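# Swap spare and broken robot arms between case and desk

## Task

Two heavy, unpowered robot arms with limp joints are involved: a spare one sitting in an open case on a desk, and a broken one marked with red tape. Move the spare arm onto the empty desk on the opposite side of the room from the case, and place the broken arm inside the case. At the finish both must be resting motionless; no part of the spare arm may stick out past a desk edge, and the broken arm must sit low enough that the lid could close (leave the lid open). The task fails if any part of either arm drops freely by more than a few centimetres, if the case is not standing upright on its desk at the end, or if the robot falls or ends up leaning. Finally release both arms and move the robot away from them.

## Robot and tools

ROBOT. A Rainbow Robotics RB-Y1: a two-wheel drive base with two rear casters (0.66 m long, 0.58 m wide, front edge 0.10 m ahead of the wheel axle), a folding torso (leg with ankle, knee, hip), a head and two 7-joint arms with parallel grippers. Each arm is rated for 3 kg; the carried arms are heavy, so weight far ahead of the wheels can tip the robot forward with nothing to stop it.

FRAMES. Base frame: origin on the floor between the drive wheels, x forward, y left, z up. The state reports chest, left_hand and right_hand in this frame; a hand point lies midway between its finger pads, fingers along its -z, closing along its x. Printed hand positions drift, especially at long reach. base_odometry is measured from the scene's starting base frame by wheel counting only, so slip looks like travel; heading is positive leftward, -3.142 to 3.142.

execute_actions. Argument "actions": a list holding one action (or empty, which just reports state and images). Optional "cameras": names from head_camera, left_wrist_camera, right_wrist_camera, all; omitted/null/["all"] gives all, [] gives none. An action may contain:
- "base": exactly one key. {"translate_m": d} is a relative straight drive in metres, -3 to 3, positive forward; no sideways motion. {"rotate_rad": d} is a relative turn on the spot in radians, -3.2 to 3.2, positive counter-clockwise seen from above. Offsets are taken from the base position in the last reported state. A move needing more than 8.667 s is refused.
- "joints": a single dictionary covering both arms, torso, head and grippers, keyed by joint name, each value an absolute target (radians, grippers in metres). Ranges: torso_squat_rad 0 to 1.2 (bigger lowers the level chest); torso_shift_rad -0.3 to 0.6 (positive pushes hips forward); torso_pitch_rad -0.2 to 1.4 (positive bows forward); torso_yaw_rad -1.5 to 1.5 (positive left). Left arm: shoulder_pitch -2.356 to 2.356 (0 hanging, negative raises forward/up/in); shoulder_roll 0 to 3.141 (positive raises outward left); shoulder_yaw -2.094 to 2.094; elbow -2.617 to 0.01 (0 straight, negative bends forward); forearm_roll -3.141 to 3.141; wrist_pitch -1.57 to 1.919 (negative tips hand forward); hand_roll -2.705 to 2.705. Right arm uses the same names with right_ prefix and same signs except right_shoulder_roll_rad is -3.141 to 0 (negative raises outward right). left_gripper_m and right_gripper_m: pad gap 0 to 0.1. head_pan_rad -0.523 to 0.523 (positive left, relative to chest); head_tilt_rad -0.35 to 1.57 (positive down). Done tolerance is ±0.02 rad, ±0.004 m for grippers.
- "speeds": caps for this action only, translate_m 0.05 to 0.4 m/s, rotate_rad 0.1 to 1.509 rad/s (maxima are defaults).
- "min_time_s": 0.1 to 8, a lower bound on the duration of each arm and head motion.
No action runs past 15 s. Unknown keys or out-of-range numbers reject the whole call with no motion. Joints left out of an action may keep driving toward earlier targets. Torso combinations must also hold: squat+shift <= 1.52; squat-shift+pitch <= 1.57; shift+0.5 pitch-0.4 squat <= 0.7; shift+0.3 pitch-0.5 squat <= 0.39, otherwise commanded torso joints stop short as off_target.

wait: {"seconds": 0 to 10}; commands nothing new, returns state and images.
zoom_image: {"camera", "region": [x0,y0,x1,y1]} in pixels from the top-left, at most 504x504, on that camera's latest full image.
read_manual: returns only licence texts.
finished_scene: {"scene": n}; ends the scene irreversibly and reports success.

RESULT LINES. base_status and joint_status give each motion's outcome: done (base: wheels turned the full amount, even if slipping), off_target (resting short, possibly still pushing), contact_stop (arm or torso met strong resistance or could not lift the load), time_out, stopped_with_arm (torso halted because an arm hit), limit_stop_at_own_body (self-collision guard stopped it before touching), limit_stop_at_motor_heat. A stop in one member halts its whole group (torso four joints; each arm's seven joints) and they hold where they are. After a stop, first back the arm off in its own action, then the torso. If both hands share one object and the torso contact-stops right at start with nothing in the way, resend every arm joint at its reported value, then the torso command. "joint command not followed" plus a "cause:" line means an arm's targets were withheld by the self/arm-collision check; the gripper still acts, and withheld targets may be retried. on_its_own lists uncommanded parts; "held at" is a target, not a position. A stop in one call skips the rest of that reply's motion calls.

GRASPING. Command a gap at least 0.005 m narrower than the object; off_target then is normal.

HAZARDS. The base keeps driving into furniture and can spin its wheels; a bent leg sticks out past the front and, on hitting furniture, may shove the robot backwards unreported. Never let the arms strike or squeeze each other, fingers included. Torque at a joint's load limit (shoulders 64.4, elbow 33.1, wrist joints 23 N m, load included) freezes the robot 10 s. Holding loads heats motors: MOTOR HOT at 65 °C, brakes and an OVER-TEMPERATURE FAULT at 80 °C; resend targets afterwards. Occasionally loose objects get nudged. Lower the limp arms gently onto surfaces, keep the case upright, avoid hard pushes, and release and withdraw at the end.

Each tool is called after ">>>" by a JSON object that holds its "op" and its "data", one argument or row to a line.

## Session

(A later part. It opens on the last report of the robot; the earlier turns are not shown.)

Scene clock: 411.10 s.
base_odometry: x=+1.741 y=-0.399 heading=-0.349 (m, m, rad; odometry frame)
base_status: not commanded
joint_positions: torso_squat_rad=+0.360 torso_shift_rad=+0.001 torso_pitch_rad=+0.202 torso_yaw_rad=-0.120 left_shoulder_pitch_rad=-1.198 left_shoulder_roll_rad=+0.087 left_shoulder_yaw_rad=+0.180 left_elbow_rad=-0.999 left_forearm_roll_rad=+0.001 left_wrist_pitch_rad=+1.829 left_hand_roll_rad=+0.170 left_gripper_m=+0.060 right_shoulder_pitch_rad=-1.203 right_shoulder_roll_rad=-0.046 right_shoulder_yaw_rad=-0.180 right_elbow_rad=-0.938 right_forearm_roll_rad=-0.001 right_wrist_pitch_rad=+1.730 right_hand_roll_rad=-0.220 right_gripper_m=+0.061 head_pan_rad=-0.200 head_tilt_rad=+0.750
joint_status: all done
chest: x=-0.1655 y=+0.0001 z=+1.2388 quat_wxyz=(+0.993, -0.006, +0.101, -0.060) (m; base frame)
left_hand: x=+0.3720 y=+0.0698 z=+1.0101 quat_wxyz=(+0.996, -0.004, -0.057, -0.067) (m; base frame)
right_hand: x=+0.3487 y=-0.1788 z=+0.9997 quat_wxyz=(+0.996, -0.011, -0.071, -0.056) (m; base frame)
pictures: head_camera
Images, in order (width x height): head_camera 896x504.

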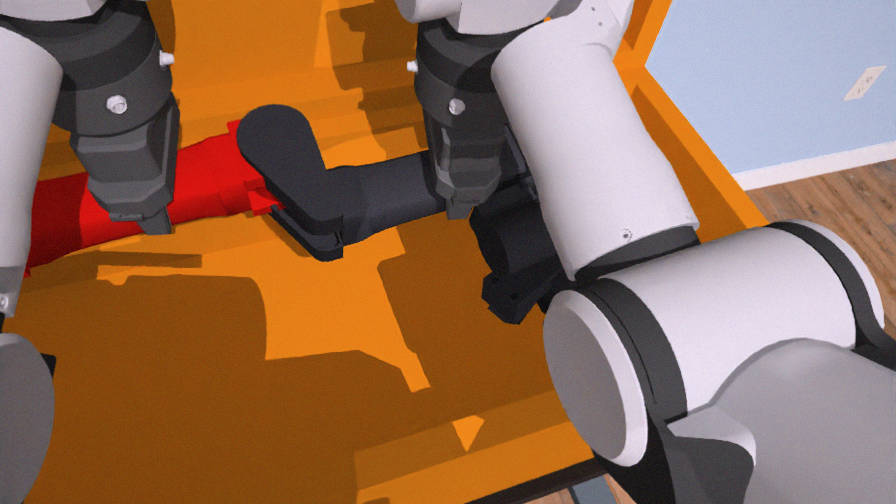

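>>> {"op": "execute_actions", "data": {
  "actions": [
    {"joints":{"torso_squat_rad":0.41}}
  ],
  "cameras": ["head_camera"]
}}

>>> {"op": "execute_actions", "data": {
  "actions": [
    {"joints":{"torso_squat_rad":0.45}}
  ],
  "cameras": ["head_camera"]
}}

Scene clock: 416.27 s.
base_odometry: x=+1.741 y=-0.399 heading=-0.349 (m, m, rad; odometry frame)
base_status: not commanded
joint_positions: torso_squat_rad=+0.410 torso_shift_rad=+0.001 torso_pitch_rad=+0.202 torso_yaw_rad=-0.120 left_shoulder_pitch_rad=-1.198 left_shoulder_roll_rad=+0.087 left_shoulder_yaw_rad=+0.180 left_elbow_rad=-0.999 left_forearm_roll_rad=+0.001 left_wrist_pitch_rad=+1.829 left_hand_roll_rad=+0.170 left_gripper_m=+0.060 right_shoulder_pitch_rad=-1.203 right_shoulder_roll_rad=-0.046 right_shoulder_yaw_rad=-0.180 right_elbow_rad=-0.938 right_forearm_roll_rad=-0.001 right_wrist_pitch_rad=+1.730 right_hand_roll_rad=-0.220 right_gripper_m=+0.061 head_pan_rad=-0.200 head_tilt_rad=+0.750
joint_status: all done
chest: x=-0.1655 y=+0.0001 z=+1.2257 quat_wxyz=(+0.993, -0.006, +0.101, -0.060) (m; base frame)
left_hand: x=+0.3720 y=+0.0698 z=+0.9969 quat_wxyz=(+0.996, -0.004, -0.057, -0.067) (m; base frame)
right_hand: x=+0.3487 y=-0.1788 z=+0.9866 quat_wxyz=(+0.996, -0.011, -0.071, -0.056) (m; base frame)
pictures: head_camera
Images, in order (width x height): head_camera 896x504.

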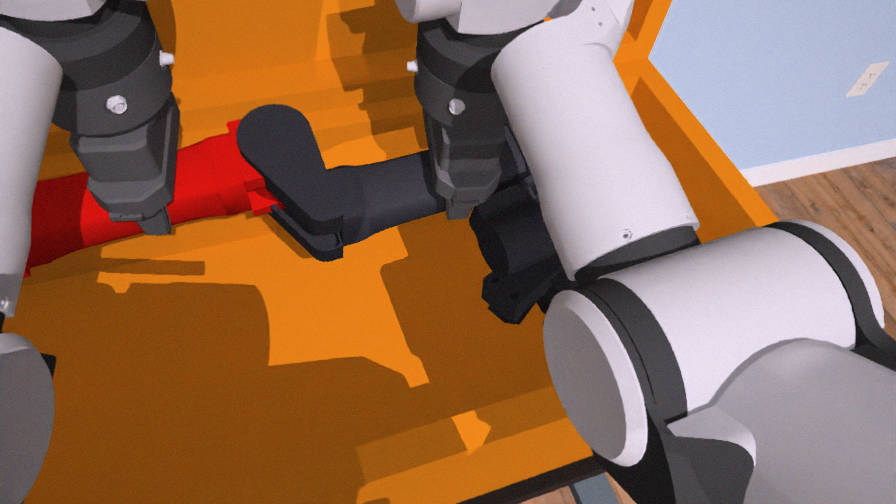

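Scene clock: 417.07 s.
base_odometry: x=+1.741 y=-0.399 heading=-0.349 (m, m, rad; odometry frame)
base_status: not commanded
joint_positions: torso_squat_rad=+0.450 torso_shift_rad=+0.001 torso_pitch_rad=+0.202 torso_yaw_rad=-0.120 left_shoulder_pitch_rad=-1.198 left_shoulder_roll_rad=+0.087 left_shoulder_yaw_rad=+0.180 left_elbow_rad=-0.999 left_forearm_roll_rad=+0.001 left_wrist_pitch_rad=+1.829 left_hand_roll_rad=+0.170 left_gripper_m=+0.060 right_shoulder_pitch_rad=-1.203 right_shoulder_roll_rad=-0.046 right_shoulder_yaw_rad=-0.180 right_elbow_rad=-0.938 right_forearm_roll_rad=-0.001 right_wrist_pitch_rad=+1.730 right_hand_roll_rad=-0.220 right_gripper_m=+0.061 head_pan_rad=-0.200 head_tilt_rad=+0.750
joint_status: all done
chest: x=-0.1656 y=+0.0001 z=+1.2140 quat_wxyz=(+0.993, -0.006, +0.101, -0.060) (m; base frame)
left_hand: x=+0.3720 y=+0.0698 z=+0.9853 quat_wxyz=(+0.996, -0.004, -0.057, -0.067) (m; base frame)
right_hand: x=+0.3486 y=-0.1788 z=+0.9749 quat_wxyz=(+0.996, -0.011, -0.071, -0.056) (m; base frame)
pictures: head_camera
Images, in order (width x height): head_camera 896x504.

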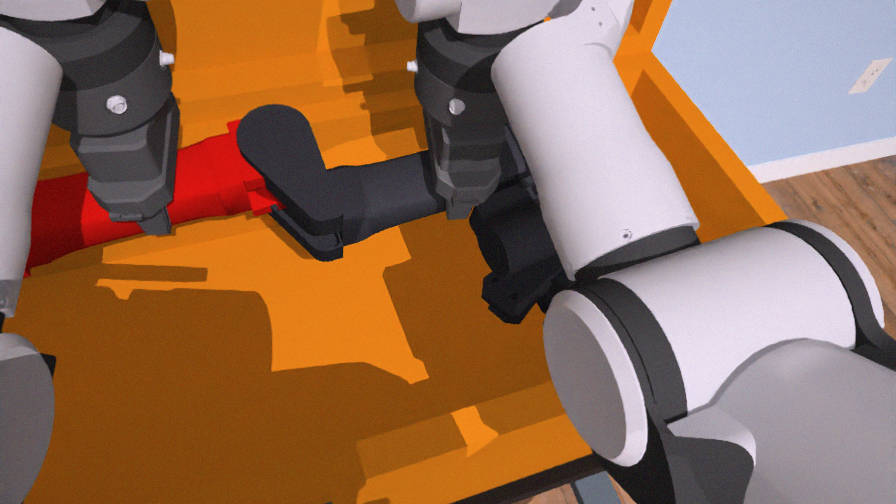

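>>> {"op": "execute_actions", "data": {
  "actions": [
    {"joints":{"torso_squat_rad":0.49}}
  ],
  "cameras": ["head_camera"]
}}

>>> {"op": "execute_actions", "data": {
  "actions": [
    {"joints":{"torso_squat_rad":0.53}}
  ]
}}

Scene clock: 423.50 s.
base_odometry: x=+1.741 y=-0.399 heading=-0.349 (m, m, rad; odometry frame)
base_status: not commanded
joint_positions: torso_squat_rad=+0.490 torso_shift_rad=+0.001 torso_pitch_rad=+0.202 torso_yaw_rad=-0.120 left_shoulder_pitch_rad=-1.198 left_shoulder_roll_rad=+0.087 left_shoulder_yaw_rad=+0.180 left_elbow_rad=-0.999 left_forearm_roll_rad=+0.001 left_wrist_pitch_rad=+1.829 left_hand_roll_rad=+0.170 left_gripper_m=+0.060 right_shoulder_pitch_rad=-1.203 right_shoulder_roll_rad=-0.046 right_shoulder_yaw_rad=-0.180 right_elbow_rad=-0.938 right_forearm_roll_rad=-0.001 right_wrist_pitch_rad=+1.730 right_hand_roll_rad=-0.220 right_gripper_m=+0.061 head_pan_rad=-0.200 head_tilt_rad=+0.750
joint_status: all done
chest: x=-0.1656 y=+0.0001 z=+1.2014 quat_wxyz=(+0.993, -0.006, +0.101, -0.060) (m; base frame)
left_hand: x=+0.3720 y=+0.0699 z=+0.9726 quat_wxyz=(+0.996, -0.004, -0.057, -0.067) (m; base frame)
right_hand: x=+0.3487 y=-0.1787 z=+0.9625 quat_wxyz=(+0.996, -0.011, -0.072, -0.056) (m; base frame)
pictures: head_camera
Images, in order (width x height): head_camera 896x504.

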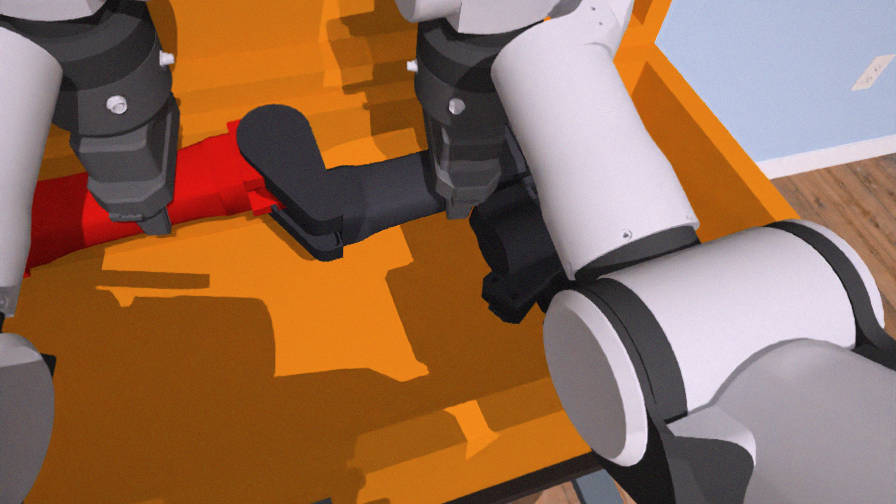

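Scene clock: 424.50 s.
base_odometry: x=+1.741 y=-0.399 heading=-0.349 (m, m, rad; odometry frame)
base_status: not commanded
joint_positions: torso_squat_rad=+0.530 torso_shift_rad=+0.000 torso_pitch_rad=+0.201 torso_yaw_rad=-0.120 left_shoulder_pitch_rad=-1.200 left_shoulder_roll_rad=+0.090 left_shoulder_yaw_rad=+0.180 left_elbow_rad=-1.000 left_forearm_roll_rad=+0.000 left_wrist_pitch_rad=+1.830 left_hand_roll_rad=+0.170 left_gripper_m=+0.020 right_shoulder_pitch_rad=-1.202 right_shoulder_roll_rad=-0.049 right_shoulder_yaw_rad=-0.180 right_elbow_rad=-0.938 right_forearm_roll_rad=+0.000 right_wrist_pitch_rad=+1.730 right_hand_roll_rad=-0.220 right_gripper_m=+0.058 head_pan_rad=-0.200 head_tilt_rad=+0.750
joint_status: all done
on_its_own: left_gripper_m moved -0.040 to your old target +0.020
chest: x=-0.1660 y=+0.0002 z=+1.1877 quat_wxyz=(+0.993, -0.006, +0.100, -0.060) (m; base frame)
left_hand: x=+0.3728 y=+0.0713 z=+0.9606 quat_wxyz=(+0.996, -0.003, -0.059, -0.066) (m; base frame)
right_hand: x=+0.3485 y=-0.1807 z=+0.9488 quat_wxyz=(+0.996, -0.013, -0.072, -0.058) (m; base frame)
pictures: head_camera, left_wrist_camera, right_wrist_camera
Images, in order (width x height): head_camera 896x504, left_wrist_camera 644x364, right_wrist_camera 644x364.

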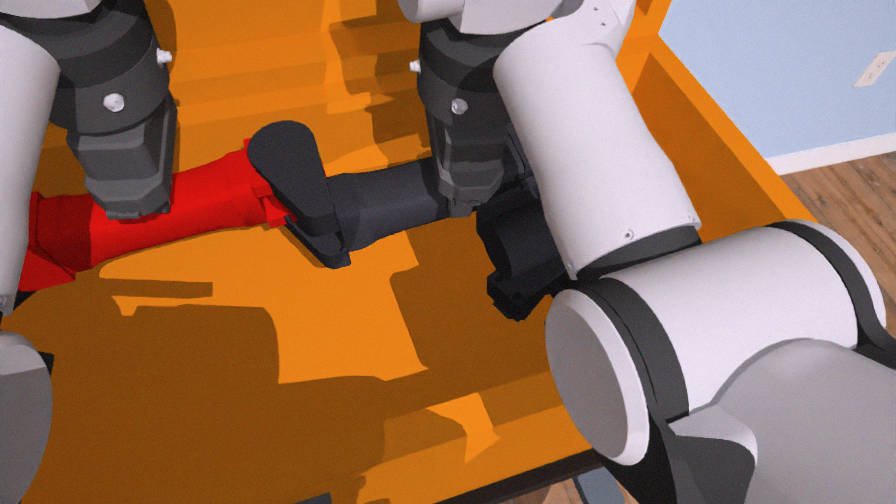

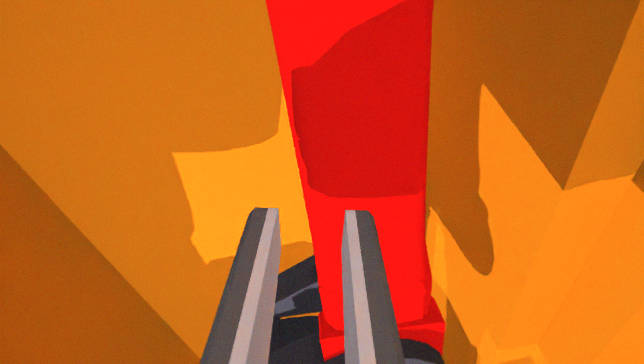

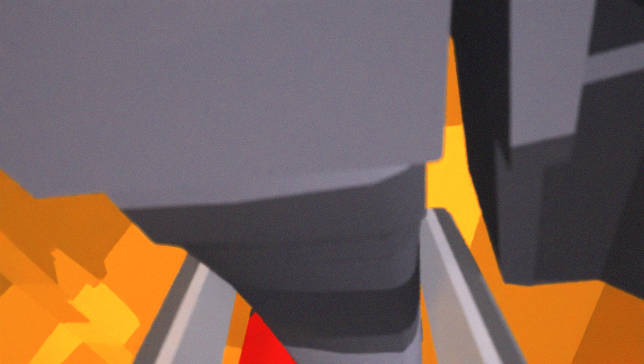

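>>> {"op": "execute_actions", "data": {
  "actions": [
    {"joints":{"left_gripper_m":0.1,"left_wrist_pitch_rad":1.75,"torso_yaw_rad":-0.03,"torso_squat_rad":0.56,"head_pan_rad":-0.45}}
  ]
}}

Scene clock: 431.00 s.
base_odometry: x=+1.741 y=-0.399 heading=-0.349 (m, m, rad; odometry frame)
base_status: not commanded
joint_positions: torso_squat_rad=+0.560 torso_shift_rad=+0.000 torso_pitch_rad=+0.200 torso_yaw_rad=-0.030 left_shoulder_pitch_rad=-1.200 left_shoulder_roll_rad=+0.090 left_shoulder_yaw_rad=+0.180 left_elbow_rad=-1.000 left_forearm_roll_rad=+0.000 left_wrist_pitch_rad=+1.750 left_hand_roll_rad=+0.170 left_gripper_m=+0.099 right_shoulder_pitch_rad=-1.207 right_shoulder_roll_rad=-0.051 right_shoulder_yaw_rad=-0.180 right_elbow_rad=-0.941 right_forearm_roll_rad=+0.000 right_wrist_pitch_rad=+1.730 right_hand_roll_rad=-0.220 right_gripper_m=+0.057 head_pan_rad=-0.450 head_tilt_rad=+0.750
joint_status: all done
chest: x=-0.1667 y=+0.0002 z=+1.1769 quat_wxyz=(+0.995, -0.002, +0.100, -0.015) (m; base frame)
left_hand: x=+0.3817 y=+0.1186 z=+0.9554 quat_wxyz=(+0.995, +0.001, -0.099, -0.023) (m; base frame)
right_hand: x=+0.3642 y=-0.1307 z=+0.9396 quat_wxyz=(+0.997, -0.001, -0.077, -0.015) (m; base frame)
pictures: head_camera, left_wrist_camera, right_wrist_camera
Images, in order (width x height): head_camera 896x504, left_wrist_camera 644x364, right_wrist_camera 644x364.

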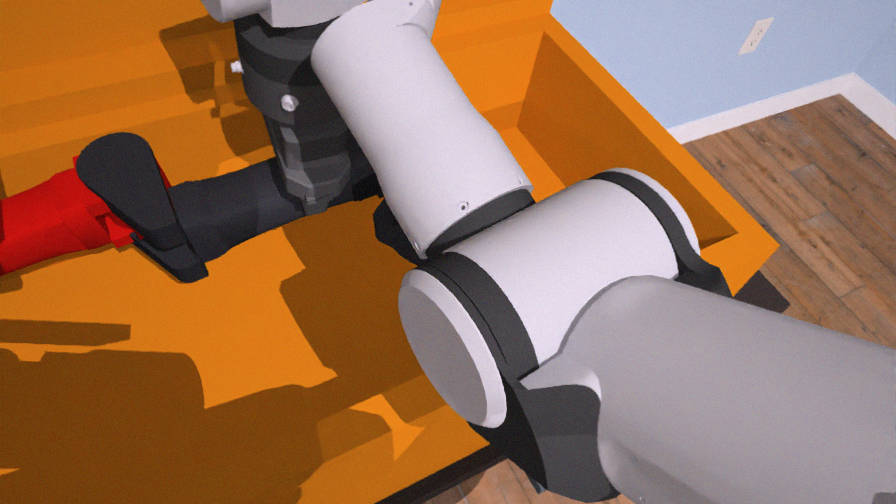

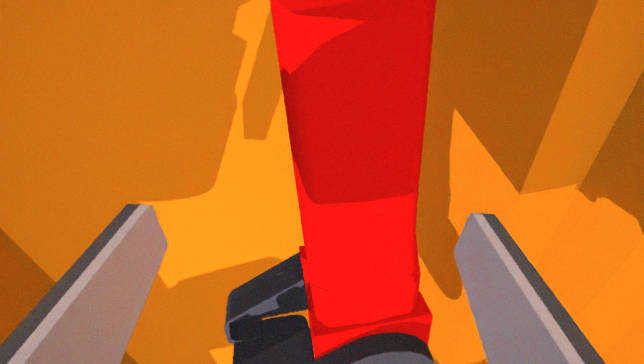

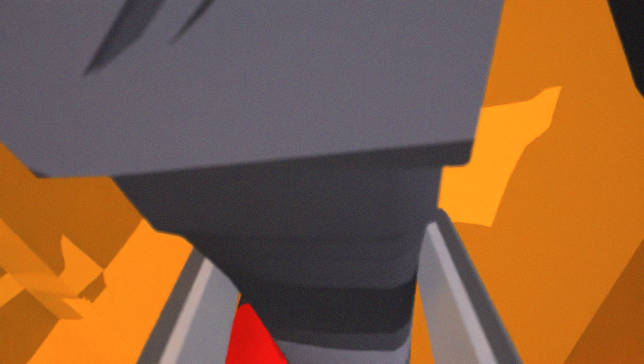

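The tip is swinging outward. Continue.

>>> {"op": "execute_actions", "data": {
  "actions": [
    {"joints":{"left_wrist_pitch_rad":1.71,"torso_yaw_rad":0.06,"torso_squat_rad":0.62}}
  ],
  "cameras": ["head_camera"]
}}

>>> {"op": "execute_actions", "data": {
  "actions": [
    {"joints":{"torso_squat_rad":0.7}}
  ]
}}

Scene clock: 437.07 s.
base_odometry: x=+1.741 y=-0.399 heading=-0.349 (m, m, rad; odometry frame)
base_status: not commanded
joint_positions: torso_squat_rad=+0.620 torso_shift_rad=+0.000 torso_pitch_rad=+0.201 torso_yaw_rad=+0.060 left_shoulder_pitch_rad=-1.200 left_shoulder_roll_rad=+0.090 left_shoulder_yaw_rad=+0.180 left_elbow_rad=-1.000 left_forearm_roll_rad=+0.000 left_wrist_pitch_rad=+1.710 left_hand_roll_rad=+0.170 left_gripper_m=+0.099 right_shoulder_pitch_rad=-1.202 right_shoulder_roll_rad=-0.050 right_shoulder_yaw_rad=-0.180 right_elbow_rad=-0.938 right_forearm_roll_rad=+0.000 right_wrist_pitch_rad=+1.730 right_hand_roll_rad=-0.220 right_gripper_m=+0.055 head_pan_rad=-0.450 head_tilt_rad=+0.750
joint_status: all done
chest: x=-0.1660 y=+0.0002 z=+1.1535 quat_wxyz=(+0.995, +0.003, +0.100, +0.030) (m; base frame)
left_hand: x=+0.3783 y=+0.1691 z=+0.9357 quat_wxyz=(+0.993, +0.012, -0.117, +0.019) (m; base frame)
right_hand: x=+0.3719 y=-0.0794 z=+0.9104 quat_wxyz=(+0.997, +0.012, -0.072, +0.029) (m; base frame)
pictures: head_camera
Images, in order (width x height): head_camera 896x504.

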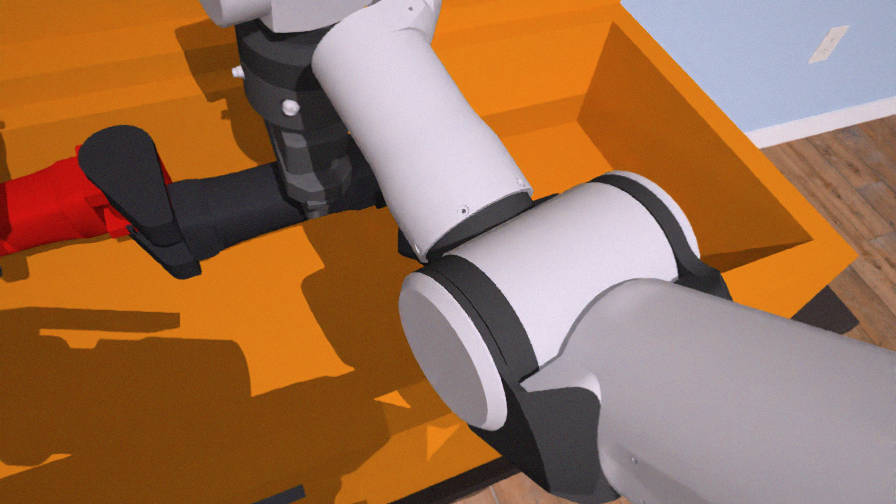

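Scene clock: 438.10 s.
base_odometry: x=+1.741 y=-0.399 heading=-0.349 (m, m, rad; odometry frame)
base_status: not commanded
joint_positions: torso_squat_rad=+0.700 torso_shift_rad=+0.000 torso_pitch_rad=+0.201 torso_yaw_rad=+0.060 left_shoulder_pitch_rad=-1.200 left_shoulder_roll_rad=+0.090 left_shoulder_yaw_rad=+0.180 left_elbow_rad=-1.000 left_forearm_roll_rad=+0.000 left_wrist_pitch_rad=+1.710 left_hand_roll_rad=+0.170 left_gripper_m=+0.099 right_shoulder_pitch_rad=-1.203 right_shoulder_roll_rad=-0.050 right_shoulder_yaw_rad=-0.180 right_elbow_rad=-0.939 right_forearm_roll_rad=+0.000 right_wrist_pitch_rad=+1.730 right_hand_roll_rad=-0.220 right_gripper_m=+0.054 head_pan_rad=-0.450 head_tilt_rad=+0.750
joint_status: all done
chest: x=-0.1662 y=+0.0002 z=+1.1191 quat_wxyz=(+0.995, +0.003, +0.100, +0.030) (m; base frame)
left_hand: x=+0.3782 y=+0.1691 z=+0.9015 quat_wxyz=(+0.993, +0.012, -0.117, +0.019) (m; base frame)
right_hand: x=+0.3721 y=-0.0796 z=+0.8765 quat_wxyz=(+0.997, +0.011, -0.073, +0.028) (m; base frame)
pictures: head_camera, left_wrist_camera, right_wrist_camera
Images, in order (width x height): head_camera 896x504, left_wrist_camera 644x364, right_wrist_camera 644x364.

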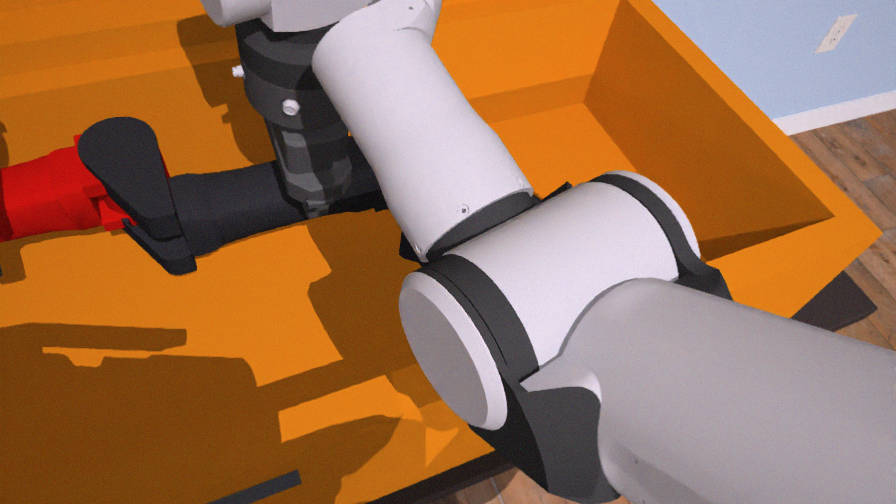

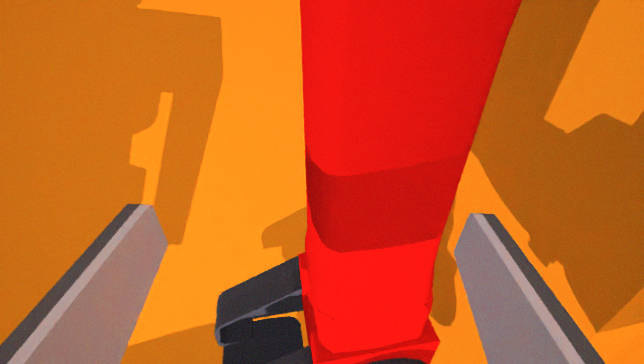

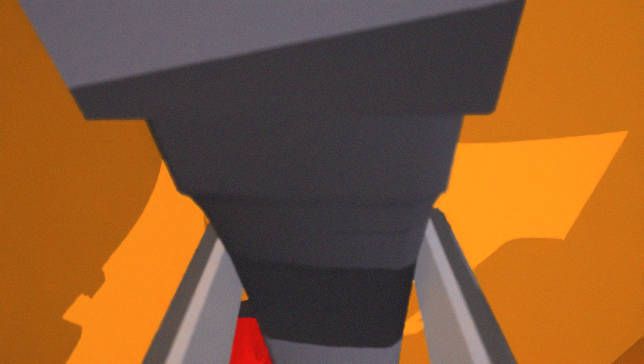

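>>> {"op": "execute_actions", "data": {
  "actions": [
    {"joints":{"torso_squat_rad":0.77,"left_elbow_rad":-1.3,"left_wrist_pitch_rad":1.9,"head_pan_rad":0}}
  ],
  "cameras": ["head_camera"]
}}

>>> {"op": "execute_actions", "data": {
  "actions": [
    {"joints":{"torso_pitch_rad":0.235}}
  ]
}}

Scene clock: 448.23 s.
base_odometry: x=+1.741 y=-0.399 heading=-0.349 (m, m, rad; odometry frame)
base_status: not commanded
joint_positions: torso_squat_rad=+0.770 torso_shift_rad=+0.000 torso_pitch_rad=+0.201 torso_yaw_rad=+0.060 left_shoulder_pitch_rad=-1.200 left_shoulder_roll_rad=+0.090 left_shoulder_yaw_rad=+0.180 left_elbow_rad=-1.300 left_forearm_roll_rad=+0.000 left_wrist_pitch_rad=+1.900 left_hand_roll_rad=+0.170 left_gripper_m=+0.099 right_shoulder_pitch_rad=-1.202 right_shoulder_roll_rad=-0.050 right_shoulder_yaw_rad=-0.180 right_elbow_rad=-0.938 right_forearm_roll_rad=+0.000 right_wrist_pitch_rad=+1.730 right_hand_roll_rad=-0.220 right_gripper_m=+0.054 head_pan_rad=+0.000 head_tilt_rad=+0.750
joint_status: all done
chest: x=-0.1661 y=+0.0002 z=+1.0863 quat_wxyz=(+0.995, +0.003, +0.100, +0.030) (m; base frame)
left_hand: x=+0.3723 y=+0.1653 z=+0.9466 quat_wxyz=(+0.985, +0.003, -0.171, +0.017) (m; base frame)
right_hand: x=+0.3719 y=-0.0797 z=+0.8432 quat_wxyz=(+0.997, +0.011, -0.072, +0.028) (m; base frame)
pictures: head_camera
Images, in order (width x height): head_camera 896x504.

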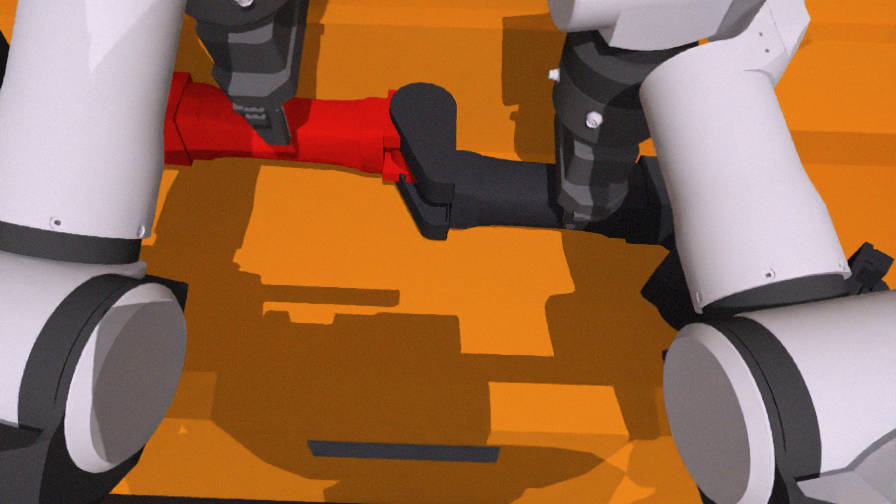

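Scene clock: 449.00 s.
base_odometry: x=+1.741 y=-0.399 heading=-0.349 (m, m, rad; odometry frame)
base_status: not commanded
joint_positions: torso_squat_rad=+0.770 torso_shift_rad=-0.001 torso_pitch_rad=+0.234 torso_yaw_rad=+0.060 left_shoulder_pitch_rad=-1.200 left_shoulder_roll_rad=+0.090 left_shoulder_yaw_rad=+0.180 left_elbow_rad=-1.300 left_forearm_roll_rad=+0.000 left_wrist_pitch_rad=+1.900 left_hand_roll_rad=+0.170 left_gripper_m=+0.099 right_shoulder_pitch_rad=-1.208 right_shoulder_roll_rad=-0.051 right_shoulder_yaw_rad=-0.180 right_elbow_rad=-0.941 right_forearm_roll_rad=+0.000 right_wrist_pitch_rad=+1.731 right_hand_roll_rad=-0.220 right_gripper_m=+0.054 head_pan_rad=+0.000 head_tilt_rad=+0.750
joint_status: all done
chest: x=-0.1567 y=+0.0002 z=+1.0840 quat_wxyz=(+0.993, +0.003, +0.116, +0.030) (m; base frame)
left_hand: x=+0.3769 y=+0.1653 z=+0.9268 quat_wxyz=(+0.988, +0.004, -0.155, +0.017) (m; base frame)
right_hand: x=+0.3751 y=-0.0791 z=+0.8271 quat_wxyz=(+0.998, +0.012, -0.060, +0.029) (m; base frame)
pictures: head_camera, left_wrist_camera, right_wrist_camera
Images, in order (width x height): head_camera 896x504, left_wrist_camera 644x364, right_wrist_camera 644x364.

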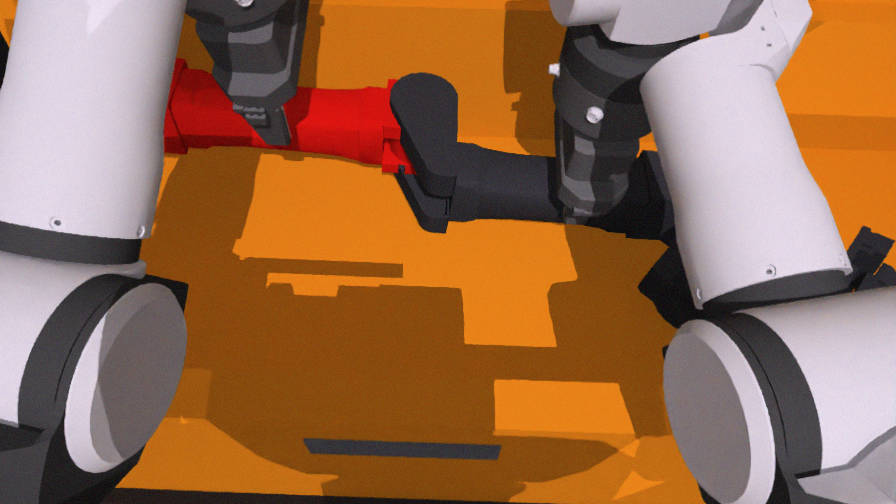

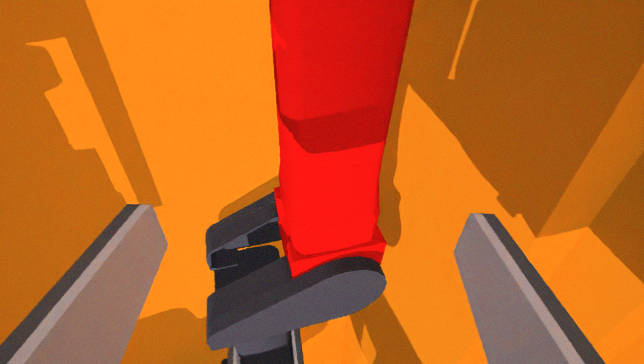

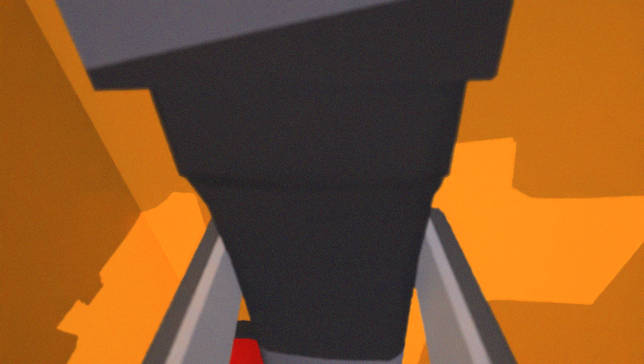

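Down. Release.

>>> {"op": "execute_actions", "data": {
  "actions": [
    {"joints":{"right_gripper_m":0.1}}
  ],
  "cameras": []
}}

>>> {"op": "execute_actions", "data": {
  "actions": [
    {"joints":{"torso_squat_rad":0.3,"torso_pitch_rad":0.1}}
  ],
  "cameras": []
}}

>>> {"op": "execute_actions", "data": {
  "actions": [
    {"base":{"translate_m":-0.5},"joints":{"left_shoulder_roll_rad":1.0,"right_shoulder_roll_rad":-1.0,"head_tilt_rad":0.5}}
  ],
  "cameras": ["head_camera"]
}}

Scene clock: 457.53 s.
base_odometry: x=+1.741 y=-0.399 heading=-0.349 (m, m, rad; odometry frame)
base_status: not commanded
joint_positions: torso_squat_rad=+0.770 torso_shift_rad=+0.000 torso_pitch_rad=+0.235 torso_yaw_rad=+0.060 left_shoulder_pitch_rad=-1.200 left_shoulder_roll_rad=+0.090 left_shoulder_yaw_rad=+0.180 left_elbow_rad=-1.300 left_forearm_roll_rad=+0.000 left_wrist_pitch_rad=+1.900 left_hand_roll_rad=+0.170 left_gripper_m=+0.099 right_shoulder_pitch_rad=-1.205 right_shoulder_roll_rad=-0.050 right_shoulder_yaw_rad=-0.180 right_elbow_rad=-0.940 right_forearm_roll_rad=+0.000 right_wrist_pitch_rad=+1.730 right_hand_roll_rad=-0.220 right_gripper_m=+0.100 head_pan_rad=+0.000 head_tilt_rad=+0.750
joint_status: all done
chest: x=-0.1560 y=+0.0002 z=+1.0840 quat_wxyz=(+0.993, +0.003, +0.117, +0.030) (m; base frame)
left_hand: x=+0.3773 y=+0.1653 z=+0.9260 quat_wxyz=(+0.988, +0.004, -0.154, +0.017) (m; base frame)
right_hand: x=+0.3747 y=-0.0792 z=+0.8250 quat_wxyz=(+0.998, +0.012, -0.058, +0.029) (m; base frame)
pictures: none
No camera images: the call's "cameras" was empty. Leave "cameras" out to get every camera's image.

Scene clock: 459.87 s.
base_odometry: x=+1.741 y=-0.399 heading=-0.349 (m, m, rad; odometry frame)
base_status: not commanded
joint_positions: torso_squat_rad=+0.300 torso_shift_rad=+0.000 torso_pitch_rad=+0.100 torso_yaw_rad=+0.060 left_shoulder_pitch_rad=-1.200 left_shoulder_roll_rad=+0.090 left_shoulder_yaw_rad=+0.180 left_elbow_rad=-1.300 left_forearm_roll_rad=+0.000 left_wrist_pitch_rad=+1.900 left_hand_roll_rad=+0.170 left_gripper_m=+0.099 right_shoulder_pitch_rad=-1.205 right_shoulder_roll_rad=-0.050 right_shoulder_yaw_rad=-0.180 right_elbow_rad=-0.940 right_forearm_roll_rad=+0.000 right_wrist_pitch_rad=+1.730 right_hand_roll_rad=-0.220 right_gripper_m=+0.100 head_pan_rad=+0.000 head_tilt_rad=+0.750
joint_status: all done
chest: x=-0.1971 y=+0.0002 z=+1.2571 quat_wxyz=(+0.998, +0.001, +0.050, +0.030) (m; base frame)
left_hand: x=+0.3526 y=+0.1653 z=+1.1723 quat_wxyz=(+0.975, +0.003, -0.221, +0.017) (m; base frame)
right_hand: x=+0.3636 y=-0.0792 z=+1.0717 quat_wxyz=(+0.992, +0.010, -0.125, +0.029) (m; base frame)
pictures: none
No camera images: the call's "cameras" was empty. Leave "cameras" out to get every camera's image.

Scene clock: 462.53 s.
base_odometry: x=+1.271 y=-0.228 heading=-0.348 (m, m, rad; odometry frame)
base_status: done
joint_positions: torso_squat_rad=+0.300 torso_shift_rad=+0.000 torso_pitch_rad=+0.100 torso_yaw_rad=+0.060 left_shoulder_pitch_rad=-1.200 left_shoulder_roll_rad=+1.000 left_shoulder_yaw_rad=+0.180 left_elbow_rad=-1.300 left_forearm_roll_rad=+0.000 left_wrist_pitch_rad=+1.900 left_hand_roll_rad=+0.170 left_gripper_m=+0.099 right_shoulder_pitch_rad=-1.205 right_shoulder_roll_rad=-1.000 right_shoulder_yaw_rad=-0.180 right_elbow_rad=-0.940 right_forearm_roll_rad=+0.000 right_wrist_pitch_rad=+1.730 right_hand_roll_rad=-0.220 right_gripper_m=+0.100 head_pan_rad=+0.000 head_tilt_rad=+0.500
joint_status: all done
chest: x=-0.1973 y=+0.0002 z=+1.2571 quat_wxyz=(+0.998, +0.001, +0.050, +0.030) (m; base frame)
left_hand: x=+0.2374 y=+0.5969 z=+1.3899 quat_wxyz=(+0.840, +0.281, -0.328, +0.328) (m; base frame)
right_hand: x=+0.3163 y=-0.5893 z=+1.3028 quat_wxyz=(+0.876, -0.235, -0.264, -0.329) (m; base frame)
pictures: head_camera
Images, in order (width x height): head_camera 896x504.

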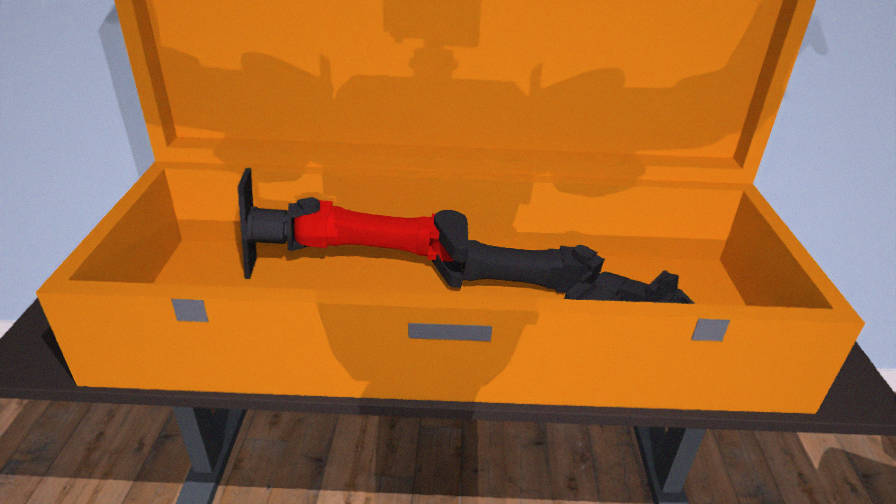

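>>> {"op": "zoom_image", "data": {
  "camera": "head_camera",
  "region": [130, 130, 430, 310]
}}

Region (130, 130, 430, 310) of head_camera's 896x504 image, scaled by 1.680, with more detail than that image has; it fills the top 302 rows of this view, and the rest is white.

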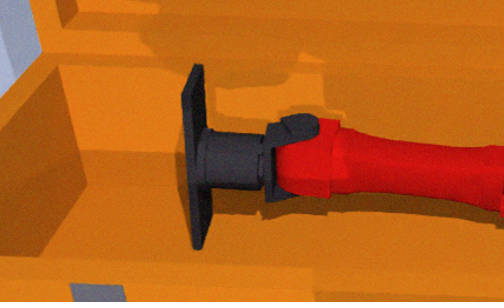

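>>> {"op": "execute_actions", "data": {
  "actions": [
    {"base":{"translate_m":-0.3},"joints":{"torso_squat_rad":1.2,"torso_pitch_rad":0.35,"head_tilt_rad":-0.2}}
  ],
  "cameras": ["head_camera"]
}}

Scene clock: 481.47 s.
base_odometry: x=+0.989 y=-0.126 heading=-0.346 (m, m, rad; odometry frame)
base_status: done
joint_positions: torso_squat_rad=+1.200 torso_shift_rad=+0.000 torso_pitch_rad=+0.350 torso_yaw_rad=+0.060 left_shoulder_pitch_rad=-1.200 left_shoulder_roll_rad=+1.000 left_shoulder_yaw_rad=+0.180 left_elbow_rad=-1.300 left_forearm_roll_rad=+0.000 left_wrist_pitch_rad=+1.900 left_hand_roll_rad=+0.170 left_gripper_m=+0.099 right_shoulder_pitch_rad=-1.205 right_shoulder_roll_rad=-1.000 right_shoulder_yaw_rad=-0.180 right_elbow_rad=-0.940 right_forearm_roll_rad=+0.000 right_wrist_pitch_rad=+1.730 right_hand_roll_rad=-0.220 right_gripper_m=+0.100 head_pan_rad=+0.000 head_tilt_rad=-0.200
joint_status: all done
chest: x=-0.1219 y=+0.0003 z=+0.8248 quat_wxyz=(+0.984, +0.005, +0.174, +0.030) (m; base frame)
left_hand: x=+0.3321 y=+0.5969 z=+0.8458 quat_wxyz=(+0.875, +0.319, -0.220, +0.290) (m; base frame)
right_hand: x=+0.3870 y=-0.5892 z=+0.7418 quat_wxyz=(+0.902, -0.275, -0.153, -0.297) (m; base frame)
pictures: head_camera
Images, in order (width x height): head_camera 896x504.

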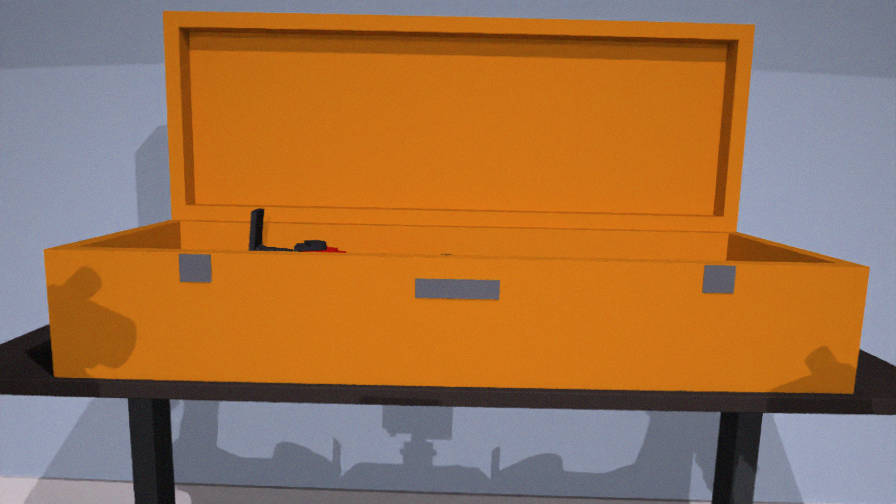

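>>> {"op": "execute_actions", "data": {
  "actions": [
    {"joints":{"torso_squat_rad":0.3,"torso_pitch_rad":0.1,"torso_yaw_rad":0,"head_tilt_rad":0.85,"head_pan_rad":0.4}}
  ],
  "cameras": []
}}

>>> {"op": "execute_actions", "data": {
  "actions": [
    {"base":{"translate_m":0.8}}
  ],
  "cameras": ["head_camera"]
}}

Scene clock: 495.37 s.
base_odometry: x=+0.989 y=-0.126 heading=-0.346 (m, m, rad; odometry frame)
base_status: not commanded
joint_positions: torso_squat_rad=+0.300 torso_shift_rad=+0.000 torso_pitch_rad=+0.100 torso_yaw_rad=+0.000 left_shoulder_pitch_rad=-1.200 left_shoulder_roll_rad=+1.000 left_shoulder_yaw_rad=+0.180 left_elbow_rad=-1.300 left_forearm_roll_rad=+0.000 left_wrist_pitch_rad=+1.900 left_hand_roll_rad=+0.170 left_gripper_m=+0.099 right_shoulder_pitch_rad=-1.205 right_shoulder_roll_rad=-1.000 right_shoulder_yaw_rad=-0.180 right_elbow_rad=-0.940 right_forearm_roll_rad=+0.000 right_wrist_pitch_rad=+1.730 right_hand_roll_rad=-0.220 right_gripper_m=+0.100 head_pan_rad=+0.400 head_tilt_rad=+0.850
joint_status: all done
chest: x=-0.1971 y=+0.0002 z=+1.2571 quat_wxyz=(+0.999, +0.000, +0.050, +0.000) (m; base frame)
left_hand: x=+0.2723 y=+0.5707 z=+1.3863 quat_wxyz=(+0.851, +0.268, -0.335, +0.304) (m; base frame)
right_hand: x=+0.2805 y=-0.6185 z=+1.3062 quat_wxyz=(+0.865, -0.246, -0.258, -0.354) (m; base frame)
pictures: none
No camera images: the call's "cameras" was empty. Leave "cameras" out to get every camera's image.

Scene clock: 498.73 s.
base_odometry: x=+1.741 y=-0.397 heading=-0.345 (m, m, rad; odometry frame)
base_status: done
joint_positions: torso_squat_rad=+0.300 torso_shift_rad=+0.000 torso_pitch_rad=+0.100 torso_yaw_rad=+0.000 left_shoulder_pitch_rad=-1.200 left_shoulder_roll_rad=+1.000 left_shoulder_yaw_rad=+0.180 left_elbow_rad=-1.300 left_forearm_roll_rad=+0.000 left_wrist_pitch_rad=+1.900 left_hand_roll_rad=+0.170 left_gripper_m=+0.099 right_shoulder_pitch_rad=-1.205 right_shoulder_roll_rad=-1.000 right_shoulder_yaw_rad=-0.180 right_elbow_rad=-0.940 right_forearm_roll_rad=+0.000 right_wrist_pitch_rad=+1.730 right_hand_roll_rad=-0.220 right_gripper_m=+0.100 head_pan_rad=+0.400 head_tilt_rad=+0.850
joint_status: not commanded
chest: x=-0.1971 y=+0.0003 z=+1.2571 quat_wxyz=(+0.999, +0.000, +0.050, +0.000) (m; base frame)
left_hand: x=+0.2724 y=+0.5707 z=+1.3862 quat_wxyz=(+0.851, +0.268, -0.335, +0.304) (m; base frame)
right_hand: x=+0.2806 y=-0.6185 z=+1.3063 quat_wxyz=(+0.865, -0.246, -0.258, -0.354) (m; base frame)
pictures: head_camera
Images, in order (width x height): head_camera 896x504.

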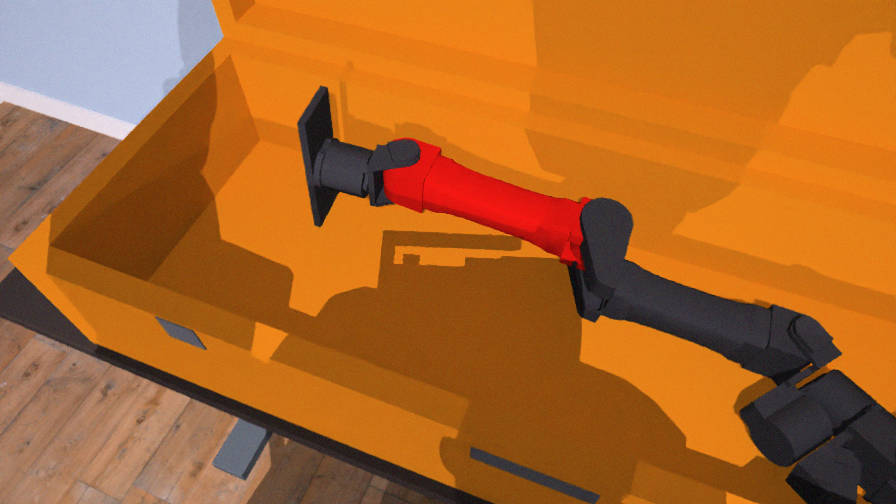

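>>> {"op": "execute_actions", "data": {
  "actions": [
    {"joints":{"left_shoulder_roll_rad":0.12,"left_elbow_rad":-1.0,"left_wrist_pitch_rad":1.66,"left_hand_roll_rad":0.0,"torso_yaw_rad":0.06,"head_pan_rad":0.2,"head_tilt_rad":0.7}}
  ],
  "cameras": []
}}

>>> {"op": "execute_actions", "data": {
  "actions": [
    {"joints":{"torso_squat_rad":0.68,"torso_pitch_rad":0.2}}
  ],
  "cameras": ["head_camera","left_wrist_camera"]
}}

Scene clock: 508.67 s.
base_odometry: x=+1.741 y=-0.397 heading=-0.345 (m, m, rad; odometry frame)
base_status: not commanded
joint_positions: torso_squat_rad=+0.300 torso_shift_rad=+0.000 torso_pitch_rad=+0.100 torso_yaw_rad=+0.060 left_shoulder_pitch_rad=-1.200 left_shoulder_roll_rad=+0.120 left_shoulder_yaw_rad=+0.180 left_elbow_rad=-1.000 left_forearm_roll_rad=+0.000 left_wrist_pitch_rad=+1.660 left_hand_roll_rad=+0.000 left_gripper_m=+0.099 right_shoulder_pitch_rad=-1.205 right_shoulder_roll_rad=-1.000 right_shoulder_yaw_rad=-0.180 right_elbow_rad=-0.940 right_forearm_roll_rad=+0.000 right_wrist_pitch_rad=+1.730 right_hand_roll_rad=-0.220 right_gripper_m=+0.100 head_pan_rad=+0.200 head_tilt_rad=+0.700
joint_status: all done
chest: x=-0.1971 y=+0.0002 z=+1.2571 quat_wxyz=(+0.998, +0.001, +0.050, +0.030) (m; base frame)
left_hand: x=+0.3803 y=+0.1852 z=+1.1038 quat_wxyz=(+0.979, +0.033, -0.194, -0.054) (m; base frame)
right_hand: x=+0.3166 y=-0.5892 z=+1.3027 quat_wxyz=(+0.876, -0.235, -0.264, -0.329) (m; base frame)
pictures: none
No camera images: the call's "cameras" was empty. Leave "cameras" out to get every camera's image.

Scene clock: 510.77 s.
base_odometry: x=+1.741 y=-0.397 heading=-0.345 (m, m, rad; odometry frame)
base_status: not commanded
joint_positions: torso_squat_rad=+0.680 torso_shift_rad=+0.000 torso_pitch_rad=+0.200 torso_yaw_rad=+0.060 left_shoulder_pitch_rad=-1.200 left_shoulder_roll_rad=+0.120 left_shoulder_yaw_rad=+0.180 left_elbow_rad=-1.000 left_forearm_roll_rad=+0.000 left_wrist_pitch_rad=+1.660 left_hand_roll_rad=+0.000 left_gripper_m=+0.099 right_shoulder_pitch_rad=-1.205 right_shoulder_roll_rad=-1.000 right_shoulder_yaw_rad=-0.180 right_elbow_rad=-0.940 right_forearm_roll_rad=+0.000 right_wrist_pitch_rad=+1.730 right_hand_roll_rad=-0.220 right_gripper_m=+0.100 head_pan_rad=+0.200 head_tilt_rad=+0.700
joint_status: all done
chest: x=-0.1665 y=+0.0003 z=+1.1281 quat_wxyz=(+0.995, +0.003, +0.100, +0.030) (m; base frame)
left_hand: x=+0.3927 y=+0.1853 z=+0.9179 quat_wxyz=(+0.987, +0.030, -0.145, -0.056) (m; base frame)
right_hand: x=+0.3491 y=-0.5892 z=+1.1221 quat_wxyz=(+0.888, -0.252, -0.220, -0.317) (m; base frame)
pictures: head_camera, left_wrist_camera
Images, in order (width x height): head_camera 896x504, left_wrist_camera 644x364.

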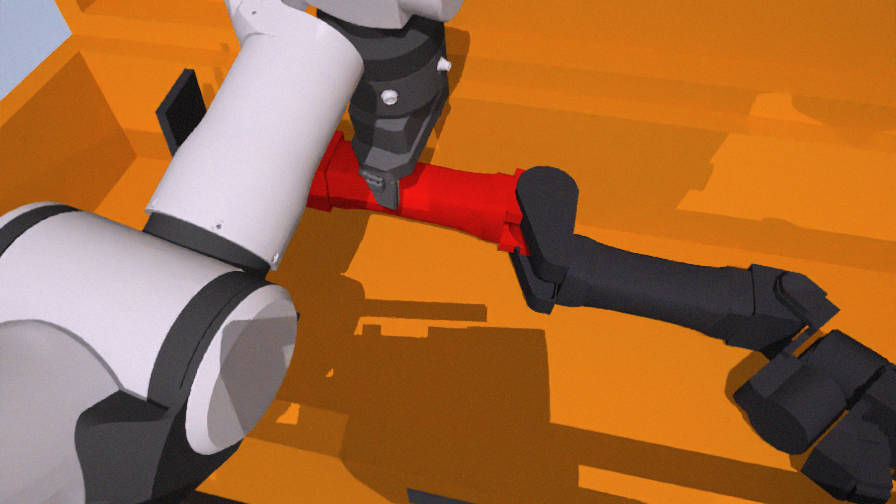

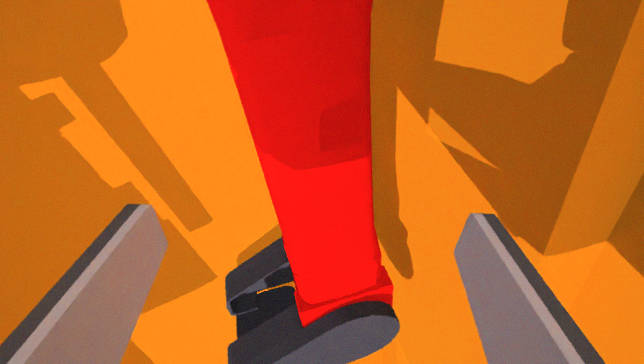

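>>> {"op": "execute_actions", "data": {
  "actions": [
    {"base":{"translate_m":0.01},"joints":{"torso_pitch_rad":0.32,"left_hand_roll_rad":0.06}}
  ],
  "cameras": ["head_camera","left_wrist_camera"]
}}

Scene clock: 516.60 s.
base_odometry: x=+1.751 y=-0.400 heading=-0.345 (m, m, rad; odometry frame)
base_status: done
joint_positions: torso_squat_rad=+0.680 torso_shift_rad=+0.000 torso_pitch_rad=+0.320 torso_yaw_rad=+0.060 left_shoulder_pitch_rad=-1.200 left_shoulder_roll_rad=+0.120 left_shoulder_yaw_rad=+0.180 left_elbow_rad=-1.000 left_forearm_roll_rad=+0.000 left_wrist_pitch_rad=+1.660 left_hand_roll_rad=+0.060 left_gripper_m=+0.099 right_shoulder_pitch_rad=-1.205 right_shoulder_roll_rad=-1.000 right_shoulder_yaw_rad=-0.180 right_elbow_rad=-0.940 right_forearm_roll_rad=+0.000 right_wrist_pitch_rad=+1.730 right_hand_roll_rad=-0.220 right_gripper_m=+0.100 head_pan_rad=+0.200 head_tilt_rad=+0.700
joint_status: all done
chest: x=-0.1307 y=+0.0003 z=+1.1185 quat_wxyz=(+0.987, +0.004, +0.159, +0.030) (m; base frame)
left_hand: x=+0.3994 y=+0.1853 z=+0.8430 quat_wxyz=(+0.996, +0.024, -0.086, -0.027) (m; base frame)
right_hand: x=+0.3805 y=-0.5892 z=+1.0509 quat_wxyz=(+0.899, -0.270, -0.166, -0.301) (m; base frame)
pictures: head_camera, left_wrist_camera
Images, in order (width x height): head_camera 896x504, left_wrist_camera 644x364.

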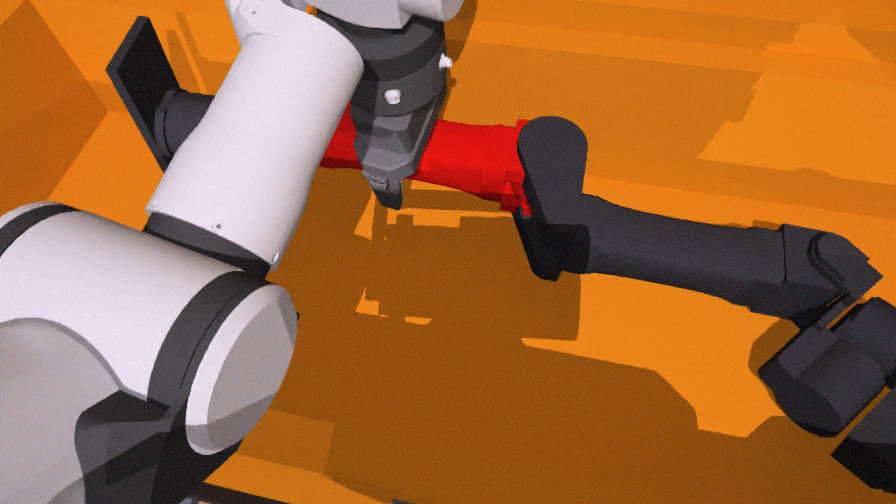

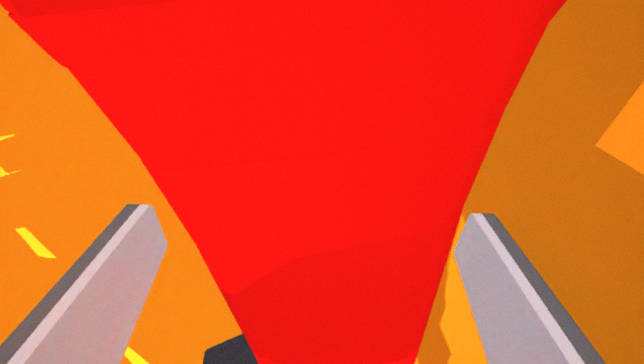

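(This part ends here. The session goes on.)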